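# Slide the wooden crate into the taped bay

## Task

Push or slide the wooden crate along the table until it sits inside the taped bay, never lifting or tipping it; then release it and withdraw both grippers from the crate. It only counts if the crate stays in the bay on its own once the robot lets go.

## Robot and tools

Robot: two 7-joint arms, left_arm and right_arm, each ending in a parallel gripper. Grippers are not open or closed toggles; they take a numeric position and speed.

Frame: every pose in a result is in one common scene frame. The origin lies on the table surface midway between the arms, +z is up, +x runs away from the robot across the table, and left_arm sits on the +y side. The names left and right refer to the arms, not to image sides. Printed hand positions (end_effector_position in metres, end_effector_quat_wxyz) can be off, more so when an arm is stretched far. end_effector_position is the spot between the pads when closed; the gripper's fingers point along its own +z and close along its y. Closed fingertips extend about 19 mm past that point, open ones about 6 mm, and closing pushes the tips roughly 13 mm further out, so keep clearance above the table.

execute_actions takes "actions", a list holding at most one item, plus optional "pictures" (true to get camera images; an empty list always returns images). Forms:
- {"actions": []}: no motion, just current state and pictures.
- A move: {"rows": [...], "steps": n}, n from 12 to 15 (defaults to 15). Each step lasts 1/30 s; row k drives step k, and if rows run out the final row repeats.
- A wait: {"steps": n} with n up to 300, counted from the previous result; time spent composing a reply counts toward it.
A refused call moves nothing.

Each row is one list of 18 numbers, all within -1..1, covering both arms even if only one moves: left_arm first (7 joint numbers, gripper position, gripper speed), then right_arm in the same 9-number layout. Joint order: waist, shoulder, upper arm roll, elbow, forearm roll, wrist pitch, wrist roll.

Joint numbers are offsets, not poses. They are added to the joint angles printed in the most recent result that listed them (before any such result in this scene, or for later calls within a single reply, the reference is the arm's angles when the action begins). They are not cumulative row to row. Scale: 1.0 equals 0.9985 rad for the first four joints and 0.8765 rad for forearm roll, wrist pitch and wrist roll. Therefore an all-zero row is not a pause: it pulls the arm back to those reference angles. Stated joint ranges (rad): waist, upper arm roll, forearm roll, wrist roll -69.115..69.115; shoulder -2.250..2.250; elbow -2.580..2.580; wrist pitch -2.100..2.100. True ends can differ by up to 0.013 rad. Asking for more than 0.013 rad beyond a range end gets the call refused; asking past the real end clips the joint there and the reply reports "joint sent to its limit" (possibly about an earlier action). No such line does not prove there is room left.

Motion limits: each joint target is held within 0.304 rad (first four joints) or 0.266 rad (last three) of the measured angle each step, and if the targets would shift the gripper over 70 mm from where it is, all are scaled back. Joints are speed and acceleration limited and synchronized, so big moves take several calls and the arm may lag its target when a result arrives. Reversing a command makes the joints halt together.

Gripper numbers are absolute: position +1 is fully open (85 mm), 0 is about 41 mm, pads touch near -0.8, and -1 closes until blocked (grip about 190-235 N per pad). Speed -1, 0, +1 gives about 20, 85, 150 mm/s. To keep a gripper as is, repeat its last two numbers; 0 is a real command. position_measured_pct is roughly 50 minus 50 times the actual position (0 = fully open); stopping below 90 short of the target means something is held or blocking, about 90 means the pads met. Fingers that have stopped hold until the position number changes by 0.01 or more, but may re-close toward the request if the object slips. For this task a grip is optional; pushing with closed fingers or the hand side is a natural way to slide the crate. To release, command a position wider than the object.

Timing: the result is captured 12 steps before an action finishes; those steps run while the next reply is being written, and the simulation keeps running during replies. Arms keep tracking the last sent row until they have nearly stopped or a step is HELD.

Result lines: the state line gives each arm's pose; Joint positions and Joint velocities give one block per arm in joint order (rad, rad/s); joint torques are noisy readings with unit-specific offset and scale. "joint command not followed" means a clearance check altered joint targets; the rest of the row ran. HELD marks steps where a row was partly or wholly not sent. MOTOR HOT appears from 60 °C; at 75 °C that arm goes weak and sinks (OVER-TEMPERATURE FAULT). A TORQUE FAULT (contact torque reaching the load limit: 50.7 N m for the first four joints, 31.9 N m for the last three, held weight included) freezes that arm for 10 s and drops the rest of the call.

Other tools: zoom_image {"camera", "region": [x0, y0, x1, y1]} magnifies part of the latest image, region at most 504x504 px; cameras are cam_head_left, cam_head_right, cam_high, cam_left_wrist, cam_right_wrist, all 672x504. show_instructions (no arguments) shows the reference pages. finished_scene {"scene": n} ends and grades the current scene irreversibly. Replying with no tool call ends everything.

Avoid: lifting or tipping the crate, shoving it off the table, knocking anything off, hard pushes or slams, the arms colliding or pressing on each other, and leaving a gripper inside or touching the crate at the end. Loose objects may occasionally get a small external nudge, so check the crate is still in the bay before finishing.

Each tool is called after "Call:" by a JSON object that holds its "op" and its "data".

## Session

Call:
{"op": "execute_actions", "data": {"actions": []}}

Call:
{"op": "show_instructions", "data": {}}

Scene clock: 0.00 s of 4200.00 s.
left_arm: end_effector_position=(+0.5231, +0.3075, +0.3767) position_measured_pct=0.0 end_effector_quat_wxyz=(-0.017, +0.986, -0.161, +0.047) | right_arm: end_effector_position=(+0.4481, +0.1790, +0.2628) position_measured_pct=0.0 end_effector_quat_wxyz=(-0.470, +0.496, +0.717, +0.138)
Joint positions: left_arm=[ 0.435  0.433 -0.613  1.135  0.237  1.543  4.277] | right_arm=[-0.426  1.013  0.087  0.828 -1.043  1.666  0.06 ]
Joint velocities: left_arm=[ 0.     0.    -0.001  0.     0.     0.     0.   ] | right_arm=[-0. -0.  0. -0. -0. -0.  0.]
Joint torques (N m, as the joint torque sensors report them, + toward a larger angle): no reading

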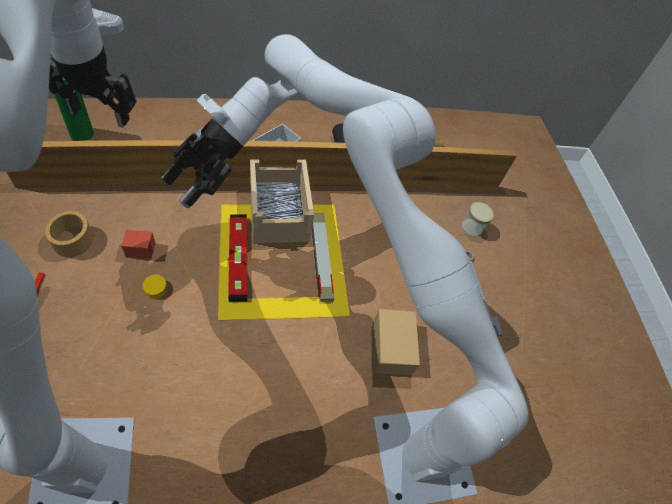

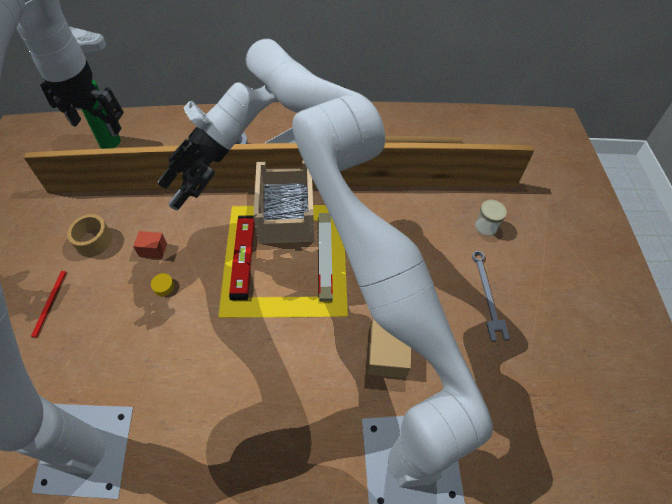

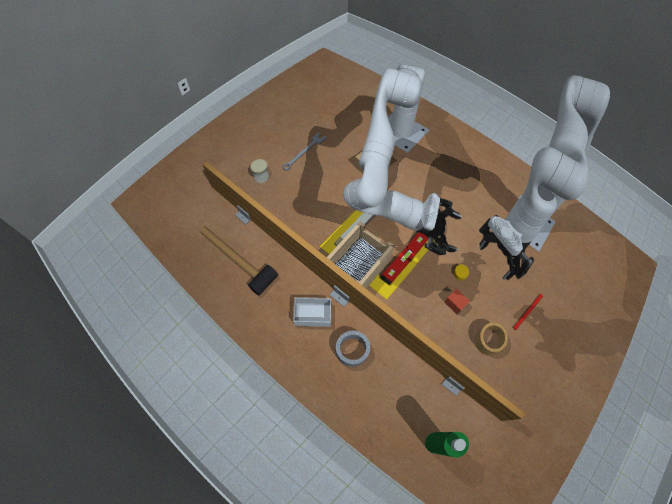

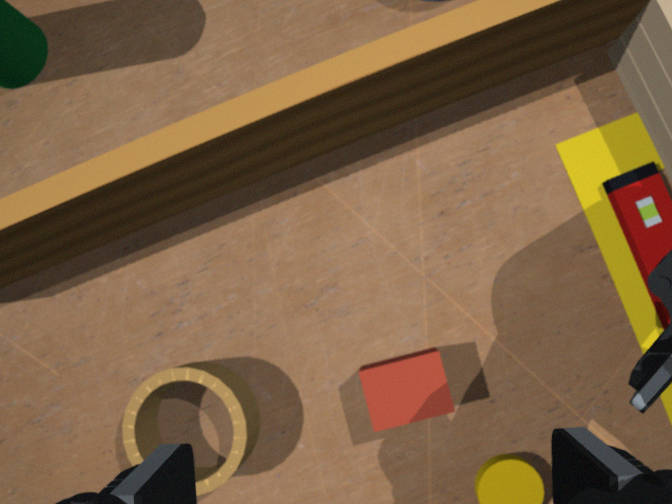

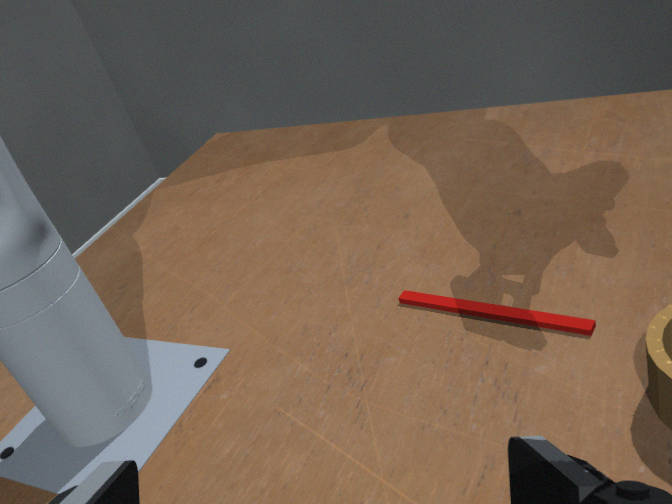

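Reference images for this scene: manual page 1, manual page 2, manual page 3, manual page 4.

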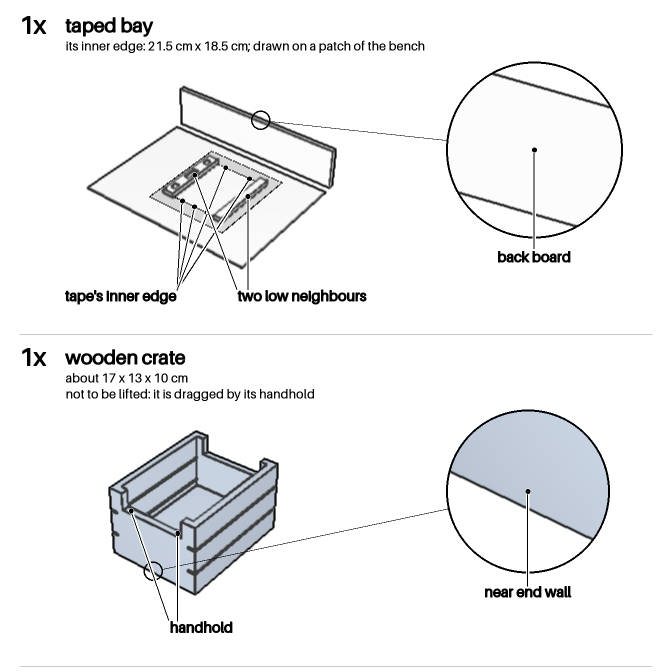

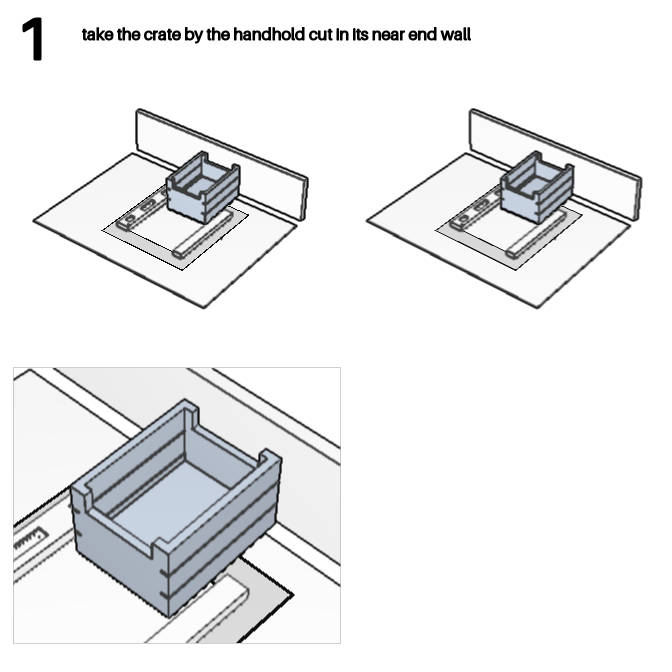

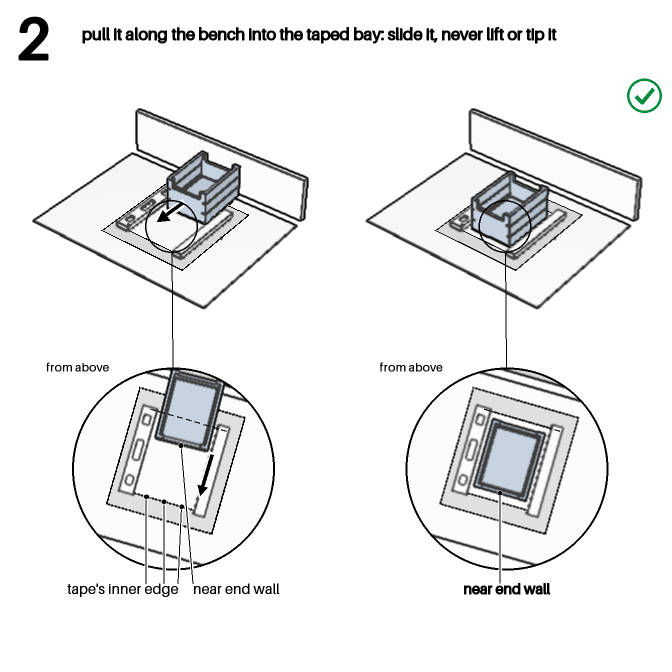

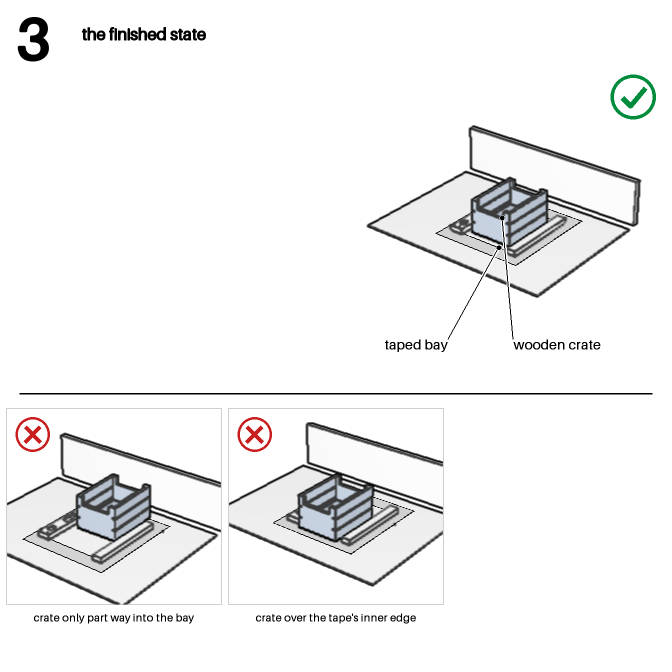

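Call:
{"op": "execute_actions", "data": {"actions": [{"rows":[[0,0,0,0,0,0,0,1,0,-0.057,-0.251,-0.087,0.329,1,-0.507,1,-0.3,0]]}]}}

Call:
{"op": "execute_actions", "data": {"actions": [{"steps":30}]}}

Scene clock: 0.77 s of 4200.00 s.
left_arm: end_effector_position=(+0.5231, +0.3075, +0.3767) position_measured_pct=0.0 end_effector_quat_wxyz=(-0.017, +0.986, -0.161, +0.047) | right_arm: end_effector_position=(+0.4460, +0.1788, +0.2641) position_measured_pct=2.4 end_effector_quat_wxyz=(-0.462, +0.494, +0.723, +0.142)
Joint positions: left_arm=[ 0.435  0.433 -0.613  1.135  0.237  1.543  4.277] | right_arm=[-0.43   0.996  0.084  0.847 -1.028  1.651  0.074]
Joint velocities: left_arm=[ 0.001 -0.001 -0.001  0.     0.    -0.    -0.   ] | right_arm=[-0.078 -0.37  -0.106  0.418  0.344 -0.349  0.344]
Joint torques (N m, as the joint torque sensors report them, + toward a larger angle): left_arm=[  0.33 -16.22  -2.73  -8.23  -0.55  -0.54   0.39] | right_arm=[ -1.47 -29.27  -2.46  -8.04  -2.43   1.43   0.3 ]
Steps of this call (steps 1 to 20: nothing new was sent; steps 21 to 23: the first 3 steps of this action). Readings (joint positions | what the end effector reports):
21: left_arm=[0.435 0.433 -0.613 1.135 0.237 1.543 4.277] | right_arm=[-0.427 1.012 0.087 0.829 -1.042 1.665 0.061] | left_arm position_measured_pct=0.0 | right_arm position_measured_pct=0.0
22: left_arm=[0.435 0.433 -0.613 1.135 0.237 1.543 4.277] | right_arm=[-0.428 1.007 0.086 0.836 -1.038 1.660 0.065] | left_arm position_measured_pct=0.0 | right_arm position_measured_pct=0.4
23: the state above

Scene clock: 1.77 s of 4200.00 s.
left_arm: end_effector_position=(+0.5231, +0.3075, +0.3767) position_measured_pct=0.0 end_effector_quat_wxyz=(-0.017, +0.986, -0.161, +0.047) | right_arm: end_effector_position=(+0.5043, +0.0305, +0.1740) position_measured_pct=65.1 end_effector_quat_wxyz=(-0.042, +0.088, +0.993, +0.066)
Joint positions: left_arm=[ 0.435  0.433 -0.613  1.135  0.237  1.543  4.277] | right_arm=[-0.483  0.763  0.001  1.157 -0.166  1.221  0.936]
Joint velocities: left_arm=[-0.001  0.001 -0.001 -0.    -0.     0.     0.   ] | right_arm=[-0.004 -0.003 -0.004 -0.    -0.     0.     0.001]
Joint torques (N m, as the joint torque sensors report them, + toward a larger angle): left_arm=[  0.11 -16.17  -1.97  -8.54  -0.46  -0.45   0.25] | right_arm=[  0.93 -22.45  -0.47  -7.9   -0.2   -0.01   0.27]
Kept back: nothing.
Steps of this call (steps 1 to 12: the last 12 steps of your previous action; steps 13 to 30: the robot went on to your last target). Readings (joint positions | what the end effector reports):
1: left_arm=[0.435 0.433 -0.613 1.135 0.237 1.543 4.277] | right_arm=[-0.433 0.982 0.079 0.864 -1.014 1.637 0.088] | left_arm position_measured_pct=0.0 | right_arm position_measured_pct=4.8
2: left_arm=[0.435 0.433 -0.613 1.135 0.237 1.543 4.277] | right_arm=[-0.437 0.963 0.073 0.886 -0.995 1.617 0.107] | left_arm position_measured_pct=0.0 | right_arm position_measured_pct=7.1
4: left_arm=[0.435 0.433 -0.613 1.135 0.237 1.543 4.277] | right_arm=[-0.448 0.913 0.056 0.947 -0.942 1.564 0.161] | left_arm position_measured_pct=0.0 | right_arm position_measured_pct=13.1
8: left_arm=[0.435 0.433 -0.613 1.135 0.237 1.543 4.277] | right_arm=[-0.468 0.832 0.023 1.061 -0.787 1.410 0.316] | left_arm position_measured_pct=0.0 | right_arm position_measured_pct=25.0
30: the state above

Call:
{"op": "execute_actions", "data": {"actions": [{"rows":[[0,0,0,0,0,0,0,1,0,0,0,0,0,0.19,0,0.233,-0.3,0]]}]}}

Call:
{"op": "execute_actions", "data": {"actions": [{"steps":20}], "pictures": true}}

Scene clock: 2.27 s of 4200.00 s.
left_arm: end_effector_position=(+0.5231, +0.3075, +0.3767) position_measured_pct=0.0 end_effector_quat_wxyz=(-0.017, +0.986, -0.161, +0.047) | right_arm: end_effector_position=(+0.5070, +0.0251, +0.1732) position_measured_pct=65.1 end_effector_quat_wxyz=(-0.035, +0.068, +0.995, +0.057)
Joint positions: left_arm=[ 0.435  0.433 -0.613  1.135  0.237  1.543  4.277] | right_arm=[-0.484  0.763 -0.     1.156 -0.142  1.221  0.967]
Joint velocities: left_arm=[ 0.001 -0.     0.    -0.    -0.    -0.001 -0.001] | right_arm=[-0.01  -0.    -0.012 -0.001  0.609  0.     0.758]
Joint torques (N m, as the joint torque sensors report them, + toward a larger angle): left_arm=[  0.19 -16.09  -2.66  -8.36  -0.2   -0.49   0.33] | right_arm=[  1.88 -22.9    0.67  -7.89   0.41  -0.02   0.21]
Steps of this call (steps 1 to 12: the robot went on to your last target; steps 13 to 15: the first 3 steps of this action). Readings (joint positions | what the end effector reports):
13: left_arm=[0.435 0.433 -0.613 1.135 0.237 1.543 4.277] | right_arm=[-0.483 0.763 0.001 1.157 -0.165 1.221 0.938] | left_arm position_measured_pct=0.0 | right_arm position_measured_pct=65.1
14: left_arm=[0.435 0.433 -0.613 1.135 0.237 1.543 4.277] | right_arm=[-0.484 0.763 0.000 1.156 -0.158 1.221 0.948] | left_arm position_measured_pct=0.0 | right_arm position_measured_pct=65.1
15: the state above

Scene clock: 2.93 s of 4200.00 s.
left_arm: end_effector_position=(+0.5231, +0.3075, +0.3767) position_measured_pct=0.0 end_effector_quat_wxyz=(-0.017, +0.986, -0.161, +0.047) | right_arm: end_effector_position=(+0.5270, -0.0124, +0.1703) position_measured_pct=65.1 end_effector_quat_wxyz=(+0.000, -0.042, +0.999, -0.000)
Joint positions: left_arm=[ 0.435  0.433 -0.613  1.135  0.237  1.543  4.277] | right_arm=[-0.483  0.763  0.001  1.157  0.     1.221  1.141]
Joint velocities: left_arm=[-0.     0.    -0.    -0.     0.     0.001 -0.   ] | right_arm=[ 0.001  0.     0.003  0.    -0.    -0.     0.   ]
Joint torques (N m, as the joint torque sensors report them, + toward a larger angle): left_arm=[  0.24 -15.93  -2.49  -8.27  -0.42  -0.48   0.1 ] | right_arm=[  0.24 -23.02   0.01  -8.26   0.16  -0.06   0.24]
Kept back: nothing.
Steps of this call (steps 1 to 12: the last 12 steps of your previous action; steps 13 to 20: the robot went on to your last target). Readings (joint positions | what the end effector reports):
1: left_arm=[0.435 0.433 -0.613 1.135 0.237 1.543 4.277] | right_arm=[-0.484 0.763 -0.001 1.156 -0.117 1.221 0.998] | left_arm position_measured_pct=0.0 | right_arm position_measured_pct=65.1
2: left_arm=[0.435 0.433 -0.613 1.135 0.237 1.543 4.277] | right_arm=[-0.484 0.763 -0.001 1.156 -0.086 1.221 1.037] | left_arm position_measured_pct=0.0 | right_arm position_measured_pct=65.1
4: left_arm=[0.435 0.433 -0.613 1.135 0.237 1.543 4.277] | right_arm=[-0.484 0.763 0.000 1.157 -0.027 1.221 1.106] | left_arm position_measured_pct=0.0 | right_arm position_measured_pct=65.1
8: left_arm=[0.435 0.433 -0.613 1.135 0.237 1.543 4.277] | right_arm=[-0.482 0.763 0.002 1.157 0.001 1.221 1.140] | left_arm position_measured_pct=0.0 | right_arm position_measured_pct=65.1
20: the state above

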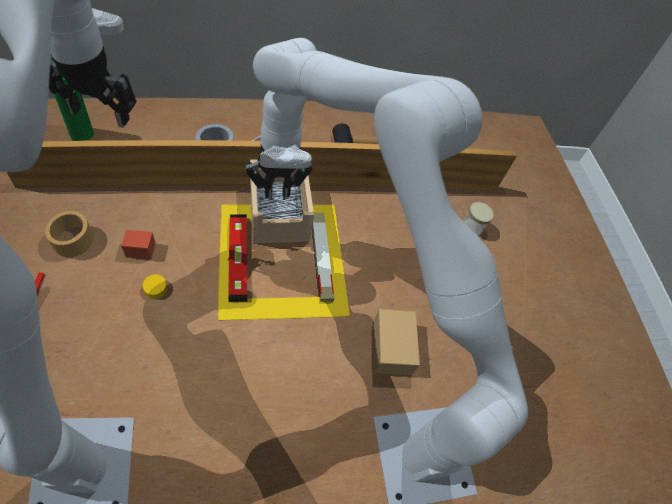

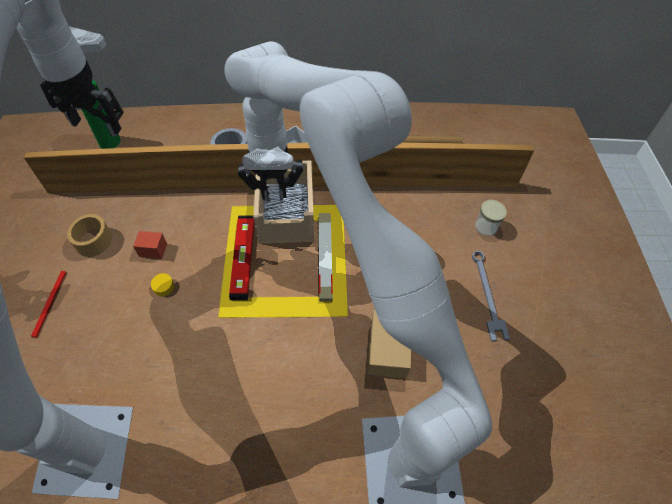

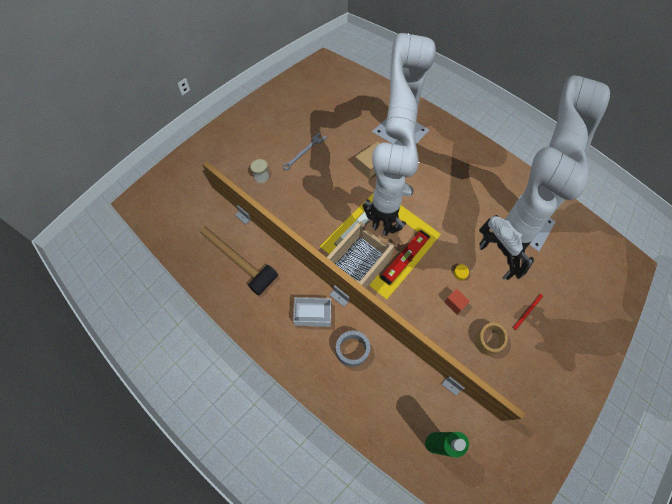

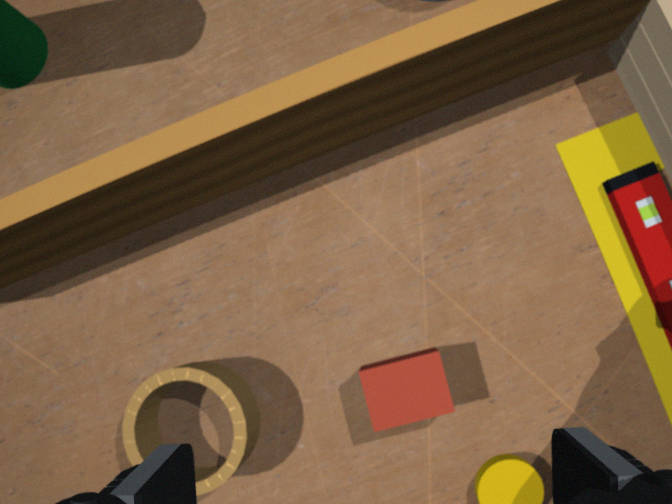

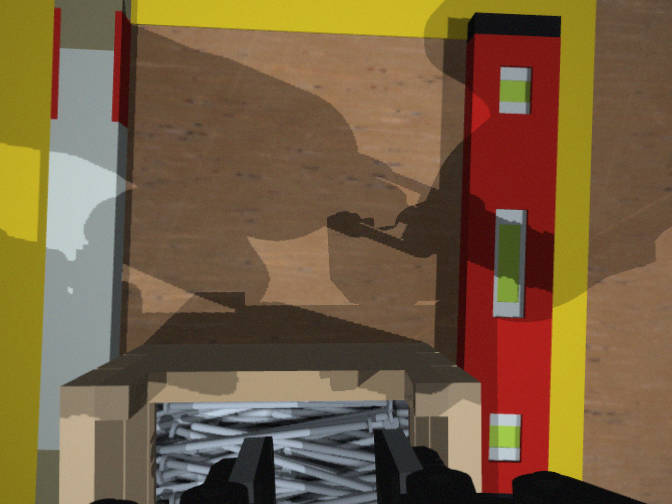

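Call:
{"op": "execute_actions", "data": {"actions": [{"rows":[[0,0,0,0,0,0,0,1,0,0.038,0.027,0,-0.056,0,0.033,0.009,-0.3,0],[0,0,0,0,0,0,0,1,0,0.038,0.027,0,-0.056,0,0.033,0.009,-0.3,0],[0,0,0,0,0,0,0,1,0,0.038,0.027,0,-0.056,0,0.033,0.009,-0.3,0],[0,0,0,0,0,0,0,1,0,0.038,0.027,0,-0.056,0,0.033,0.009,-0.3,0],[0,0,0,0,0,0,0,1,0,0.038,0.027,0,-0.056,0,0.033,0.009,-0.3,0],[0,0,0,0,0,0,0,1,0,0.038,0.027,0,-0.056,0,0.033,0.009,-0.3,0],[0,0,0,0,0,0,0,1,0,0.038,0.078,0,0.008,0,-0.098,0.009,-0.3,0],[0,0,0,0,0,0,0,1,0,0.038,0.078,0,0.008,0,-0.098,0.009,-0.3,0],[0,0,0,0,0,0,0,1,0,0.038,0.078,0,0.008,0,-0.098,0.009,-0.3,0],[0,0,0,0,0,0,0,1,0,0.038,0.078,0,0.008,0,-0.098,0.009,-0.3,0],[0,0,0,0,0,0,0,1,0,0.038,0.078,0,0.008,0,-0.098,0.009,-0.3,0],[0,0,0,0,0,0,0,1,0,0.038,0.078,0,0.008,0,-0.098,0.009,-0.3,0]],"steps":12}]}}

Call:
{"op": "execute_actions", "data": {"actions": [{"steps":25}], "pictures": true}}

Scene clock: 4.47 s of 4200.00 s.
left_arm: end_effector_position=(+0.5231, +0.3075, +0.3767) position_measured_pct=0.0 end_effector_quat_wxyz=(-0.017, +0.986, -0.161, +0.047) | right_arm: end_effector_position=(+0.5270, -0.0124, +0.1703) position_measured_pct=65.1 end_effector_quat_wxyz=(+0.000, -0.042, +0.999, -0.000)
Joint positions: left_arm=[ 0.435  0.433 -0.613  1.135  0.237  1.543  4.277] | right_arm=[-0.483  0.763  0.001  1.157  0.     1.221  1.141]
Joint velocities: left_arm=[ 0.001  0.     0.     0.     0.001 -0.001 -0.   ] | right_arm=[ 0.001 -0.001 -0.     0.    -0.     0.    -0.003]
Joint torques (N m, as the joint torque sensors report them, + toward a larger angle): left_arm=[  0.16 -16.59  -2.85  -8.31  -0.15  -0.5    0.4 ] | right_arm=[  0.21 -22.91   0.11  -8.12   0.25  -0.01   0.33]
Kept back: the last 12 steps of this action.
Steps of this call (steps 1 to 15: the robot went on to your last target; steps 16 to 46: nothing new was sent). Readings (joint positions | what the end effector reports):
1: left_arm=[0.435 0.433 -0.613 1.135 0.237 1.543 4.277] | right_arm=[-0.483 0.763 0.001 1.157 0.000 1.221 1.141] | left_arm position_measured_pct=0.0 | right_arm position_measured_pct=65.1
2: left_arm=[0.435 0.433 -0.613 1.135 0.237 1.543 4.277] | right_arm=[-0.483 0.763 0.001 1.157 0.000 1.221 1.141] | left_arm position_measured_pct=0.0 | right_arm position_measured_pct=65.1
4: left_arm=[0.435 0.433 -0.613 1.135 0.237 1.543 4.277] | right_arm=[-0.483 0.763 0.001 1.157 0.000 1.221 1.141] | left_arm position_measured_pct=0.0 | right_arm position_measured_pct=65.1
8: left_arm=[0.435 0.433 -0.613 1.135 0.237 1.543 4.277] | right_arm=[-0.483 0.763 0.001 1.157 0.000 1.221 1.141] | left_arm position_measured_pct=0.0 | right_arm position_measured_pct=65.1
46: the state above

Scene clock: 5.30 s of 4200.00 s.
left_arm: end_effector_position=(+0.5231, +0.3075, +0.3767) position_measured_pct=0.0 end_effector_quat_wxyz=(-0.017, +0.986, -0.161, +0.047) | right_arm: end_effector_position=(+0.5478, -0.0267, +0.1218) position_measured_pct=65.1 end_effector_quat_wxyz=(+0.001, -0.027, +1.000, -0.000)
Joint positions: left_arm=[ 0.435  0.433 -0.613  1.135  0.237  1.543  4.277] | right_arm=[-0.445  0.841  0.001  1.165  0.     1.135  1.149]
Joint velocities: left_arm=[-0.     0.    -0.     0.     0.001 -0.     0.   ] | right_arm=[ 0.     0.     0.003  0.001 -0.001 -0.     0.002]
Joint torques (N m, as the joint torque sensors report them, + toward a larger angle): left_arm=[  0.3  -16.34  -2.56  -8.14  -0.24  -0.21   0.08] | right_arm=[  0.34 -23.89  -0.1   -7.67   0.13  -0.08   0.2 ]
Kept back: nothing.
Steps of this call (steps 1 to 12: the last 12 steps of your previous action; steps 13 to 25: the robot went on to your last target). Readings (joint positions | what the end effector reports):
1: left_arm=[0.435 0.433 -0.613 1.135 0.237 1.543 4.277] | right_arm=[-0.482 0.764 0.000 1.155 0.000 1.222 1.141] | left_arm position_measured_pct=0.0 | right_arm position_measured_pct=65.1
2: left_arm=[0.435 0.433 -0.613 1.135 0.237 1.543 4.277] | right_arm=[-0.478 0.767 -0.001 1.149 -0.001 1.225 1.141] | left_arm position_measured_pct=0.0 | right_arm position_measured_pct=65.1
4: left_arm=[0.435 0.433 -0.613 1.135 0.237 1.543 4.277] | right_arm=[-0.460 0.781 -0.002 1.123 -0.001 1.238 1.145] | left_arm position_measured_pct=0.0 | right_arm position_measured_pct=65.1
8: left_arm=[0.435 0.433 -0.613 1.135 0.237 1.543 4.277] | right_arm=[-0.446 0.794 0.002 1.106 0.001 1.240 1.148] | left_arm position_measured_pct=0.0 | right_arm position_measured_pct=65.1
25: the state above

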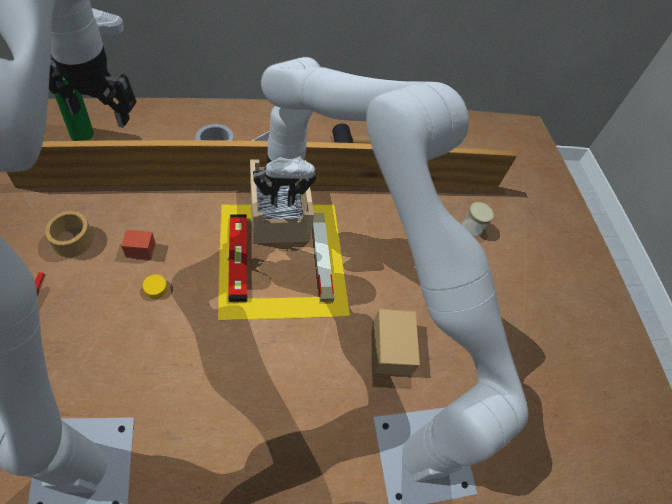

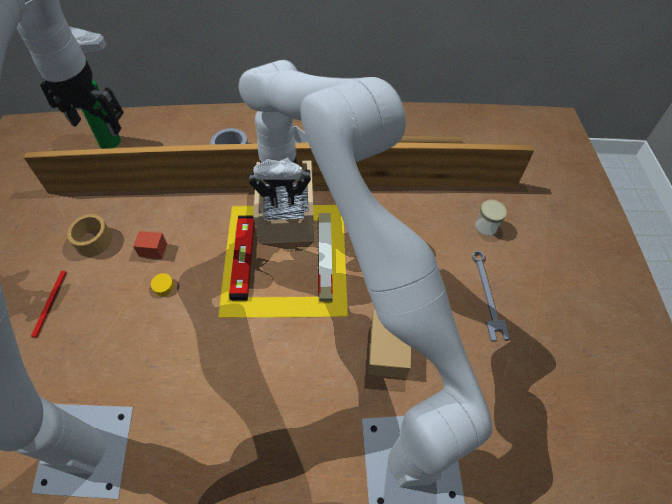

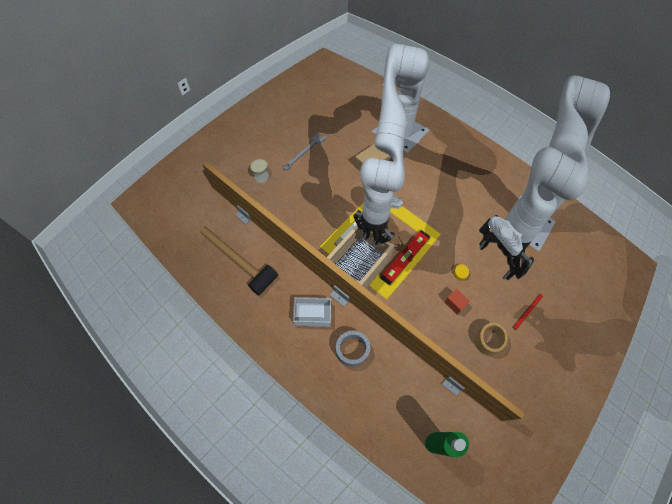

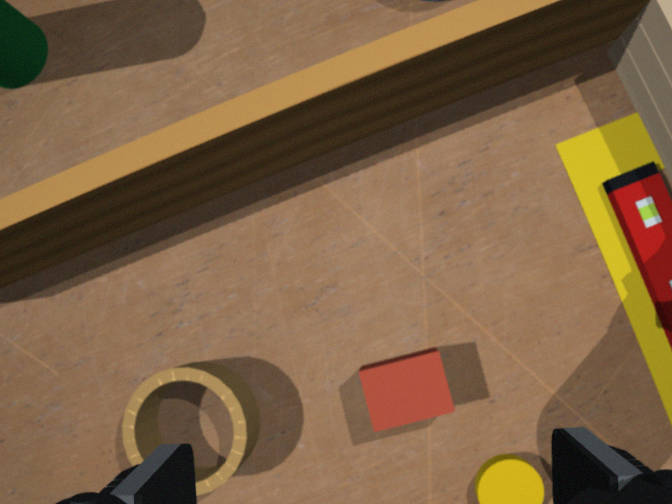

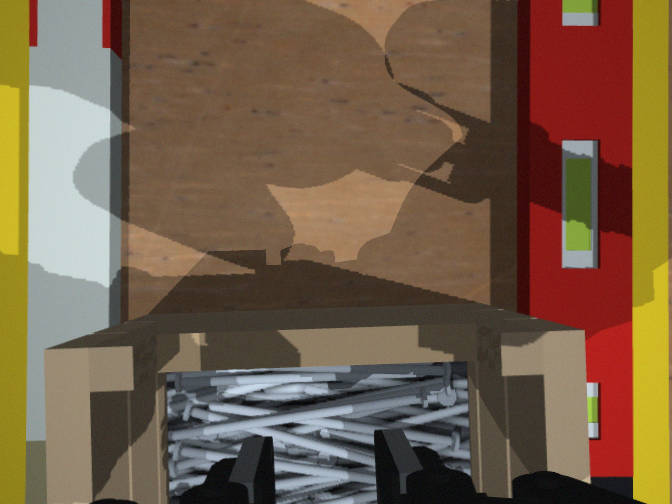

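Call:
{"op": "execute_actions", "data": {"actions": [{"rows":[[0,0,0,0,0,0,0,1,0,0,0.059,0,0.057,0,-0.132,0,-0.3,0]],"steps":15}]}}

Call:
{"op": "execute_actions", "data": {"actions": [{"rows":[[0,0,0,0,0,0,0,1,0,-0.002,-0.005,0,0.011,0,-0.007,-0.002,-0.3,0],[0,0,0,0,0,0,0,1,0,-0.004,-0.009,0,0.021,0,-0.014,-0.004,-0.3,0],[0,0,0,0,0,0,0,1,0,-0.005,-0.014,0,0.032,0,-0.021,-0.006,-0.3,0],[0,0,0,0,0,0,0,1,0,-0.007,-0.019,0,0.043,0,-0.028,-0.008,-0.3,0],[0,0,0,0,0,0,0,1,0,-0.009,-0.024,0,0.055,0,-0.035,-0.01,-0.3,0],[0,0,0,0,0,0,0,1,0,-0.012,-0.031,0,0.071,0,-0.046,-0.014,-0.3,0],[0,0,0,0,0,0,0,1,0,-0.016,-0.04,0,0.092,0,-0.059,-0.018,-0.3,0],[0,0,0,0,0,0,0,1,0,-0.02,-0.05,0,0.114,0,-0.073,-0.023,-0.3,0],[0,0,0,0,0,0,0,1,0,-0.024,-0.06,0,0.137,0,-0.088,-0.027,-0.3,0],[0,0,0,0,0,0,0,1,0,-0.028,-0.07,0,0.159,0,-0.102,-0.032,-0.3,0],[0,0,0,0,0,0,0,1,0,-0.033,-0.08,0,0.181,0,-0.116,-0.037,-0.3,0],[0,0,0,0,0,0,0,1,0,-0.037,-0.09,0,0.204,0,-0.13,-0.042,-0.3,0],[0,0,0,0,0,0,0,1,0,-0.042,-0.101,0,0.226,0,-0.143,-0.047,-0.3,0],[0,0,0,0,0,0,0,1,0,-0.046,-0.111,0,0.248,0,-0.157,-0.053,-0.3,0],[0,0,0,0,0,0,0,1,0,-0.051,-0.121,0,0.27,0,-0.17,-0.058,-0.3,0]]}]}}

Call:
{"op": "execute_actions", "data": {"actions": [{"steps":25}], "pictures": true}}

Scene clock: 6.57 s of 4200.00 s.
left_arm: end_effector_position=(+0.5231, +0.3075, +0.3767) position_measured_pct=0.0 end_effector_quat_wxyz=(-0.017, +0.986, -0.161, +0.047) | right_arm: end_effector_position=(+0.5482, -0.0266, +0.1074) position_measured_pct=65.1 end_effector_quat_wxyz=(+0.000, -0.027, +1.000, -0.000)
Joint positions: left_arm=[ 0.435  0.433 -0.613  1.135  0.237  1.543  4.277] | right_arm=[-0.445  0.858  0.001  1.179  0.     1.104  1.149]
Joint velocities: left_arm=[ 0. -0. -0. -0. -0. -0.  0.] | right_arm=[ 0.     0.403  0.002  0.37   0.001 -0.765 -0.001]
Joint torques (N m, as the joint torque sensors report them, + toward a larger angle): left_arm=[  0.37 -16.53  -2.98  -8.05  -0.4   -0.55   0.17] | right_arm=[  0.32 -14.59  -0.04  -4.28   0.05   0.33   0.26]
Steps of this call (steps 1 to 15: the robot went on to your last target; steps 16 to 35: nothing new was sent; steps 36 to 38: the first 3 steps of this action). Readings (joint positions | what the end effector reports):
36: left_arm=[0.435 0.433 -0.613 1.135 0.237 1.543 4.277] | right_arm=[-0.445 0.842 0.001 1.165 0.000 1.134 1.149] | left_arm position_measured_pct=0.0 | right_arm position_measured_pct=65.1
37: left_arm=[0.435 0.433 -0.613 1.135 0.237 1.543 4.277] | right_arm=[-0.445 0.847 0.001 1.170 0.000 1.124 1.149] | left_arm position_measured_pct=0.0 | right_arm position_measured_pct=65.1
38: the state above

Scene clock: 7.07 s of 4200.00 s.
left_arm: end_effector_position=(+0.5231, +0.3075, +0.3767) position_measured_pct=0.0 end_effector_quat_wxyz=(-0.017, +0.986, -0.161, +0.047) | right_arm: end_effector_position=(+0.5436, -0.0273, +0.0715) position_measured_pct=65.1 end_effector_quat_wxyz=(+0.001, -0.027, +1.000, -0.000)
Joint positions: left_arm=[ 0.435  0.433 -0.613  1.135  0.237  1.543  4.277] | right_arm=[-0.448  0.892  0.001  1.236  0.     1.012  1.146]
Joint velocities: left_arm=[ 0.002 -0.001 -0.     0.     0.     0.    -0.   ] | right_arm=[-0.04  -0.117 -0.006  0.252 -0.004 -0.147 -0.045]
Joint torques (N m, as the joint torque sensors report them, + toward a larger angle): left_arm=[  0.27 -16.02  -2.41  -8.54  -0.25  -0.58   0.11] | right_arm=[  0.92 -23.66   0.15  -7.07  -0.17  -0.08  -0.06]
Steps of this call (steps 1 to 12: the last 12 steps of your previous action; steps 13 to 15: the first 3 steps of this action, its rows measured from where the robot was after step 12). Readings (joint positions | what the end effector reports):
12: left_arm=[0.435 0.433 -0.613 1.135 0.237 1.543 4.277] | right_arm=[-0.445 0.899 0.001 1.221 0.000 1.020 1.149] | left_arm position_measured_pct=0.0 | right_arm position_measured_pct=65.1
13: left_arm=[0.435 0.433 -0.613 1.135 0.237 1.543 4.277] | right_arm=[-0.445 0.899 0.001 1.223 0.000 1.019 1.148] | left_arm position_measured_pct=0.0 | right_arm position_measured_pct=65.1
14: left_arm=[0.435 0.433 -0.613 1.135 0.237 1.543 4.277] | right_arm=[-0.446 0.896 0.001 1.228 0.000 1.016 1.148] | left_arm position_measured_pct=0.0 | right_arm position_measured_pct=65.1
15: the state above

Scene clock: 7.90 s of 4200.00 s.
left_arm: end_effector_position=(+0.5231, +0.3075, +0.3767) position_measured_pct=0.0 end_effector_quat_wxyz=(-0.017, +0.986, -0.161, +0.047) | right_arm: end_effector_position=(+0.4822, -0.0310, +0.0710) position_measured_pct=65.1 end_effector_quat_wxyz=(+0.002, -0.027, +1.000, +0.000)
Joint positions: left_arm=[ 0.435  0.433 -0.613  1.135  0.237  1.543  4.277] | right_arm=[-0.495  0.779  0.001  1.489  0.001  0.868  1.098]
Joint velocities: left_arm=[ 0.001 -0.001  0.     0.     0.     0.     0.   ] | right_arm=[-0.001 -0.001 -0.     0.003  0.    -0.     0.002]
Joint torques (N m, as the joint torque sensors report them, + toward a larger angle): left_arm=[  0.05 -16.26  -2.46  -8.25  -0.33  -0.54   0.35] | right_arm=[ -0.37 -21.86  -0.74  -5.38  -0.27   1.07   0.11]
Kept back: nothing.
Steps of this call (steps 1 to 12: the last 12 steps of your previous action; steps 13 to 25: the robot went on to your last target). Readings (joint positions | what the end effector reports):
1: left_arm=[0.435 0.433 -0.613 1.135 0.237 1.543 4.277] | right_arm=[-0.449 0.888 0.001 1.245 0.000 1.006 1.145] | left_arm position_measured_pct=0.0 | right_arm position_measured_pct=65.1
2: left_arm=[0.435 0.433 -0.613 1.135 0.237 1.543 4.277] | right_arm=[-0.451 0.884 0.001 1.255 0.000 1.001 1.143] | left_arm position_measured_pct=0.0 | right_arm position_measured_pct=65.1
4: left_arm=[0.435 0.433 -0.613 1.135 0.237 1.543 4.277] | right_arm=[-0.454 0.874 0.001 1.277 0.001 0.987 1.139] | left_arm position_measured_pct=0.0 | right_arm position_measured_pct=65.1
8: left_arm=[0.435 0.433 -0.613 1.135 0.237 1.543 4.277] | right_arm=[-0.466 0.844 0.002 1.343 0.001 0.948 1.127] | left_arm position_measured_pct=0.0 | right_arm position_measured_pct=65.1
25: the state above

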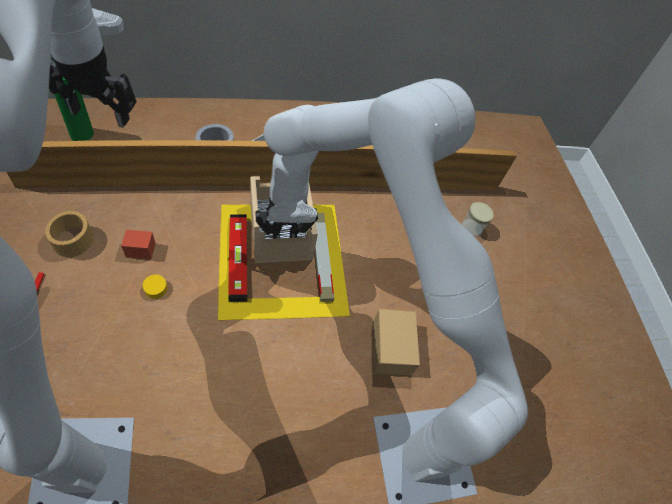

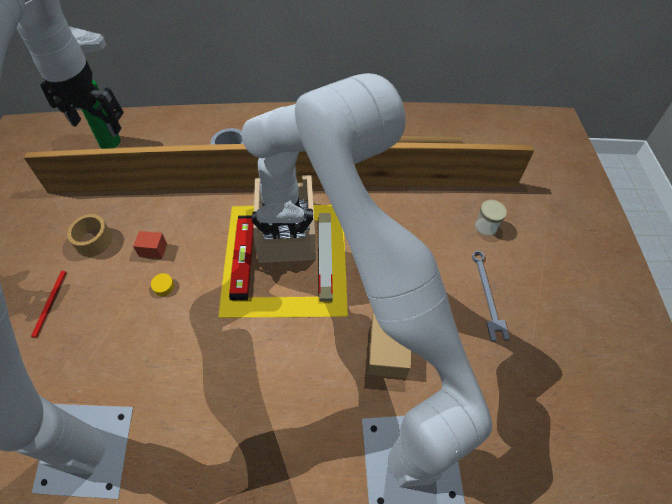

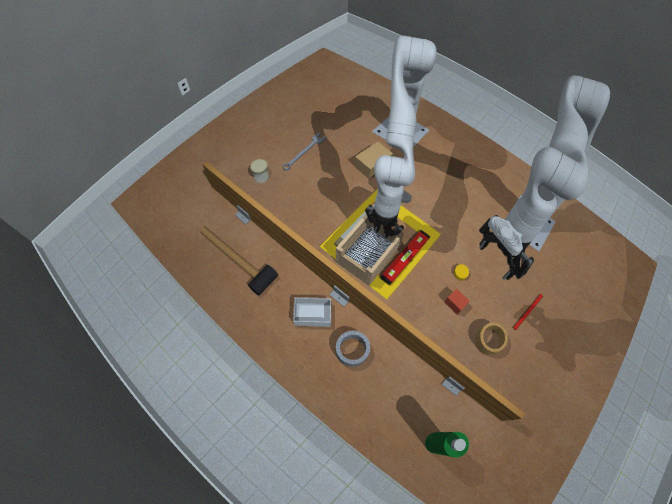

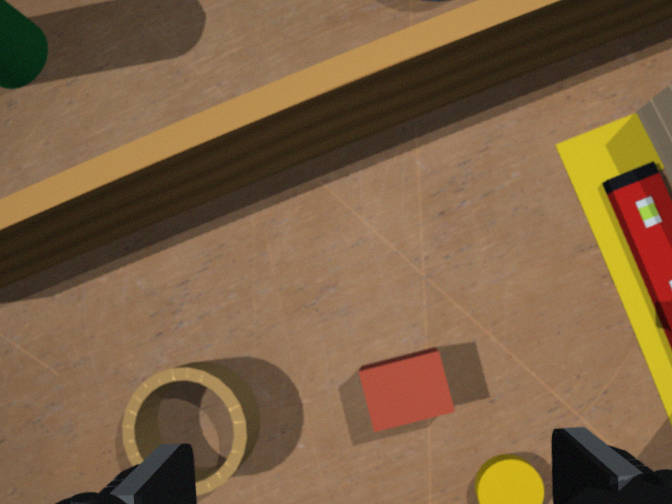

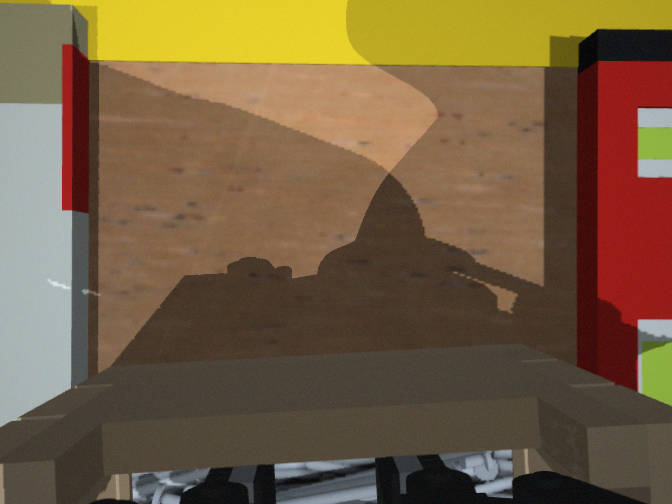

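Call:
{"op": "execute_actions", "data": {"actions": [{"rows":[[0,0,0,0,0,0,0,1,0,-0.005,-0.007,0,0.016,0,-0.01,-0.008,-0.3,0],[0,0,0,0,0,0,0,1,0,-0.01,-0.014,0,0.032,0,-0.02,-0.016,-0.3,0],[0,0,0,0,0,0,0,1,0,-0.015,-0.021,0,0.048,0,-0.03,-0.024,-0.3,0],[0,0,0,0,0,0,0,1,0,-0.02,-0.028,0,0.064,0,-0.04,-0.032,-0.3,0],[0,0,0,0,0,0,0,1,0,-0.026,-0.035,0,0.08,0,-0.05,-0.04,-0.3,0],[0,0,0,0,0,0,0,1,0,-0.031,-0.042,0,0.095,0,-0.06,-0.048,-0.3,0],[0,0,0,0,0,0,0,1,0,-0.037,-0.049,0,0.111,0,-0.069,-0.057,-0.3,0],[0,0,0,0,0,0,0,1,0,-0.042,-0.056,0,0.126,0,-0.079,-0.065,-0.3,0],[0,0,0,0,0,0,0,1,0,-0.048,-0.063,0,0.141,0,-0.088,-0.073,-0.3,0],[0,0,0,0,0,0,0,1,0,-0.053,-0.07,0,0.156,0,-0.097,-0.082,-0.3,0],[0,0,0,0,0,0,0,1,0,-0.059,-0.076,0,0.171,0,-0.106,-0.09,-0.3,0],[0,0,0,0,0,0,0,1,0,-0.065,-0.083,0,0.186,0,-0.115,-0.099,-0.3,0],[0,0,0,0,0,0,0,1,0,-0.071,-0.089,0,0.201,0,-0.123,-0.108,-0.3,0],[0,0,0,0,0,0,0,1,0,-0.077,-0.096,0,0.216,0,-0.132,-0.116,-0.3,0],[0,0,0,0,0,0,0,1,0,-0.083,-0.102,0,0.23,0,-0.14,-0.125,-0.3,0]]}]}}

Call:
{"op": "execute_actions", "data": {"actions": [{"steps":25}], "pictures": true}}

Scene clock: 9.53 s of 4200.00 s.
left_arm: end_effector_position=(+0.5231, +0.3075, +0.3767) position_measured_pct=0.0 end_effector_quat_wxyz=(-0.017, +0.986, -0.161, +0.047) | right_arm: end_effector_position=(+0.4790, -0.0310, +0.0720) position_measured_pct=65.1 end_effector_quat_wxyz=(+0.005, -0.025, +1.000, +0.001)
Joint positions: left_arm=[ 0.435  0.433 -0.613  1.135  0.237  1.543  4.277] | right_arm=[-0.5    0.77   0.003  1.506  0.002  0.856  1.09 ]
Joint velocities: left_arm=[ 0.001 -0.002  0.    -0.     0.     0.    -0.   ] | right_arm=[-0.106 -0.172  0.024  0.345  0.013 -0.214 -0.159]
Joint torques (N m, as the joint torque sensors report them, + toward a larger angle): left_arm=[  0.56 -16.13  -2.77  -8.23  -0.37  -0.63   0.19] | right_arm=[ -2.63 -22.11  -2.19  -3.5   -0.73   2.07  -0.46]
Steps of this call (steps 1 to 30: the robot went on to your last target; steps 31 to 46: nothing new was sent; steps 47 to 49: the first 3 steps of this action). Readings (joint positions | what the end effector reports):
47: left_arm=[0.435 0.433 -0.613 1.135 0.237 1.543 4.277] | right_arm=[-0.495 0.778 0.002 1.490 0.001 0.868 1.097] | left_arm position_measured_pct=0.0 | right_arm position_measured_pct=65.1
48: left_arm=[0.435 0.433 -0.613 1.135 0.237 1.543 4.277] | right_arm=[-0.497 0.775 0.002 1.496 0.002 0.863 1.095] | left_arm position_measured_pct=0.0 | right_arm position_measured_pct=65.1
49: the state above

Scene clock: 10.37 s of 4200.00 s.
left_arm: end_effector_position=(+0.5231, +0.3075, +0.3767) position_measured_pct=0.0 end_effector_quat_wxyz=(-0.017, +0.986, -0.161, +0.047) | right_arm: end_effector_position=(+0.4123, -0.0275, +0.0708) position_measured_pct=65.1 end_effector_quat_wxyz=(+0.003, -0.012, +1.000, -0.000)
Joint positions: left_arm=[ 0.435  0.433 -0.613  1.135  0.237  1.543  4.277] | right_arm=[-0.576  0.678  0.003  1.717  0.002  0.743  0.988]
Joint velocities: left_arm=[ 0.001 -0.001  0.001 -0.    -0.     0.    -0.   ] | right_arm=[-0.    -0.001  0.001  0.001  0.    -0.    -0.002]
Joint torques (N m, as the joint torque sensors report them, + toward a larger angle): left_arm=[  0.15 -16.43  -2.47  -7.85  -0.34  -0.52   0.09] | right_arm=[ -0.84 -19.48  -1.41  -4.01  -0.37   1.29   0.23]
Kept back: nothing.
Steps of this call (steps 1 to 12: the last 12 steps of your previous action; steps 13 to 25: the robot went on to your last target). Readings (joint positions | what the end effector reports):
1: left_arm=[0.435 0.433 -0.613 1.135 0.237 1.543 4.277] | right_arm=[-0.504 0.764 0.004 1.519 0.002 0.849 1.085] | left_arm position_measured_pct=0.0 | right_arm position_measured_pct=65.1
2: left_arm=[0.435 0.433 -0.613 1.135 0.237 1.543 4.277] | right_arm=[-0.508 0.758 0.004 1.532 0.002 0.841 1.078] | left_arm position_measured_pct=0.0 | right_arm position_measured_pct=65.1
4: left_arm=[0.435 0.433 -0.613 1.135 0.237 1.543 4.277] | right_arm=[-0.518 0.745 0.004 1.561 0.002 0.825 1.065] | left_arm position_measured_pct=0.0 | right_arm position_measured_pct=65.1
8: left_arm=[0.435 0.433 -0.613 1.135 0.237 1.543 4.277] | right_arm=[-0.539 0.718 0.003 1.621 0.002 0.793 1.037] | left_arm position_measured_pct=0.0 | right_arm position_measured_pct=65.1
25: the state above

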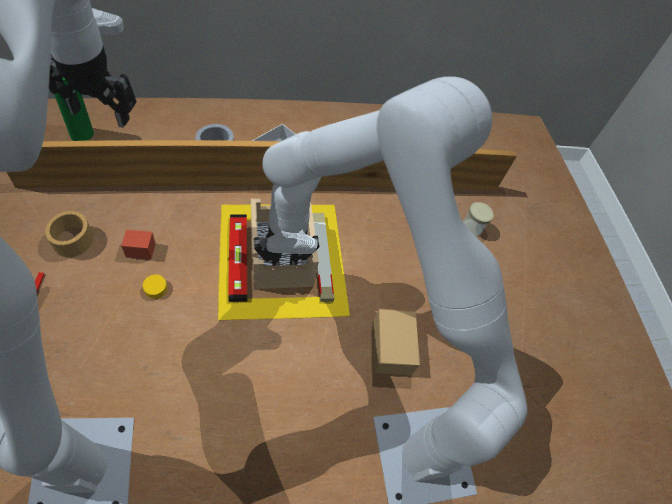

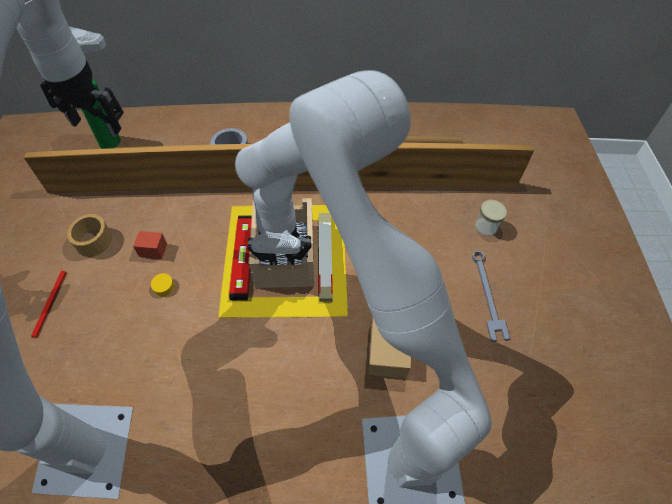

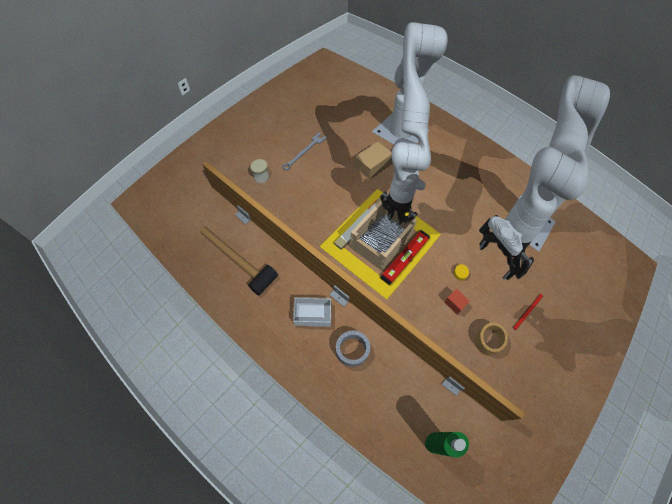

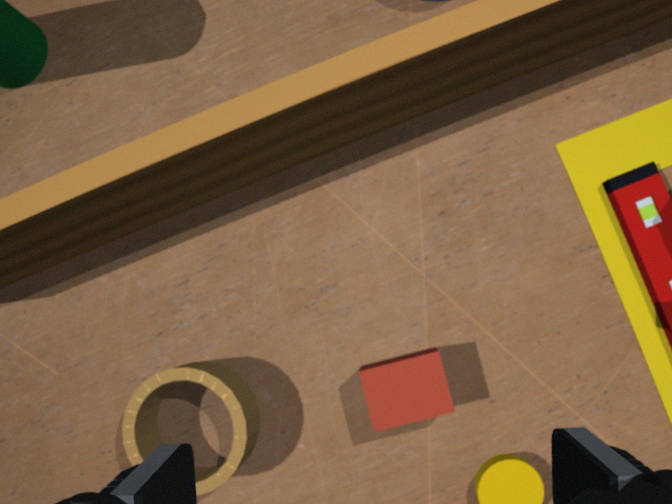

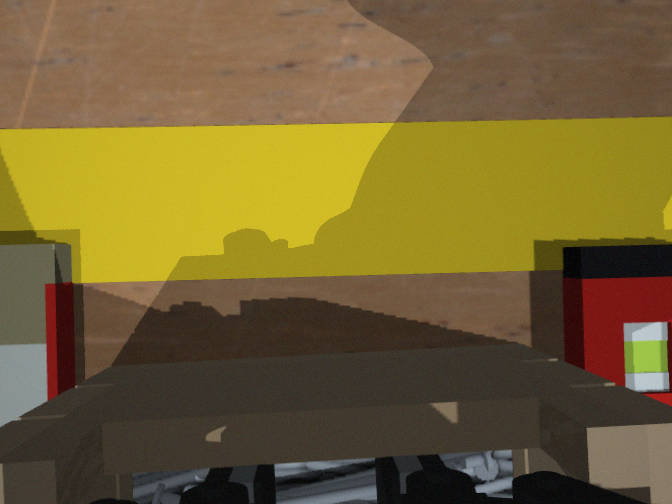

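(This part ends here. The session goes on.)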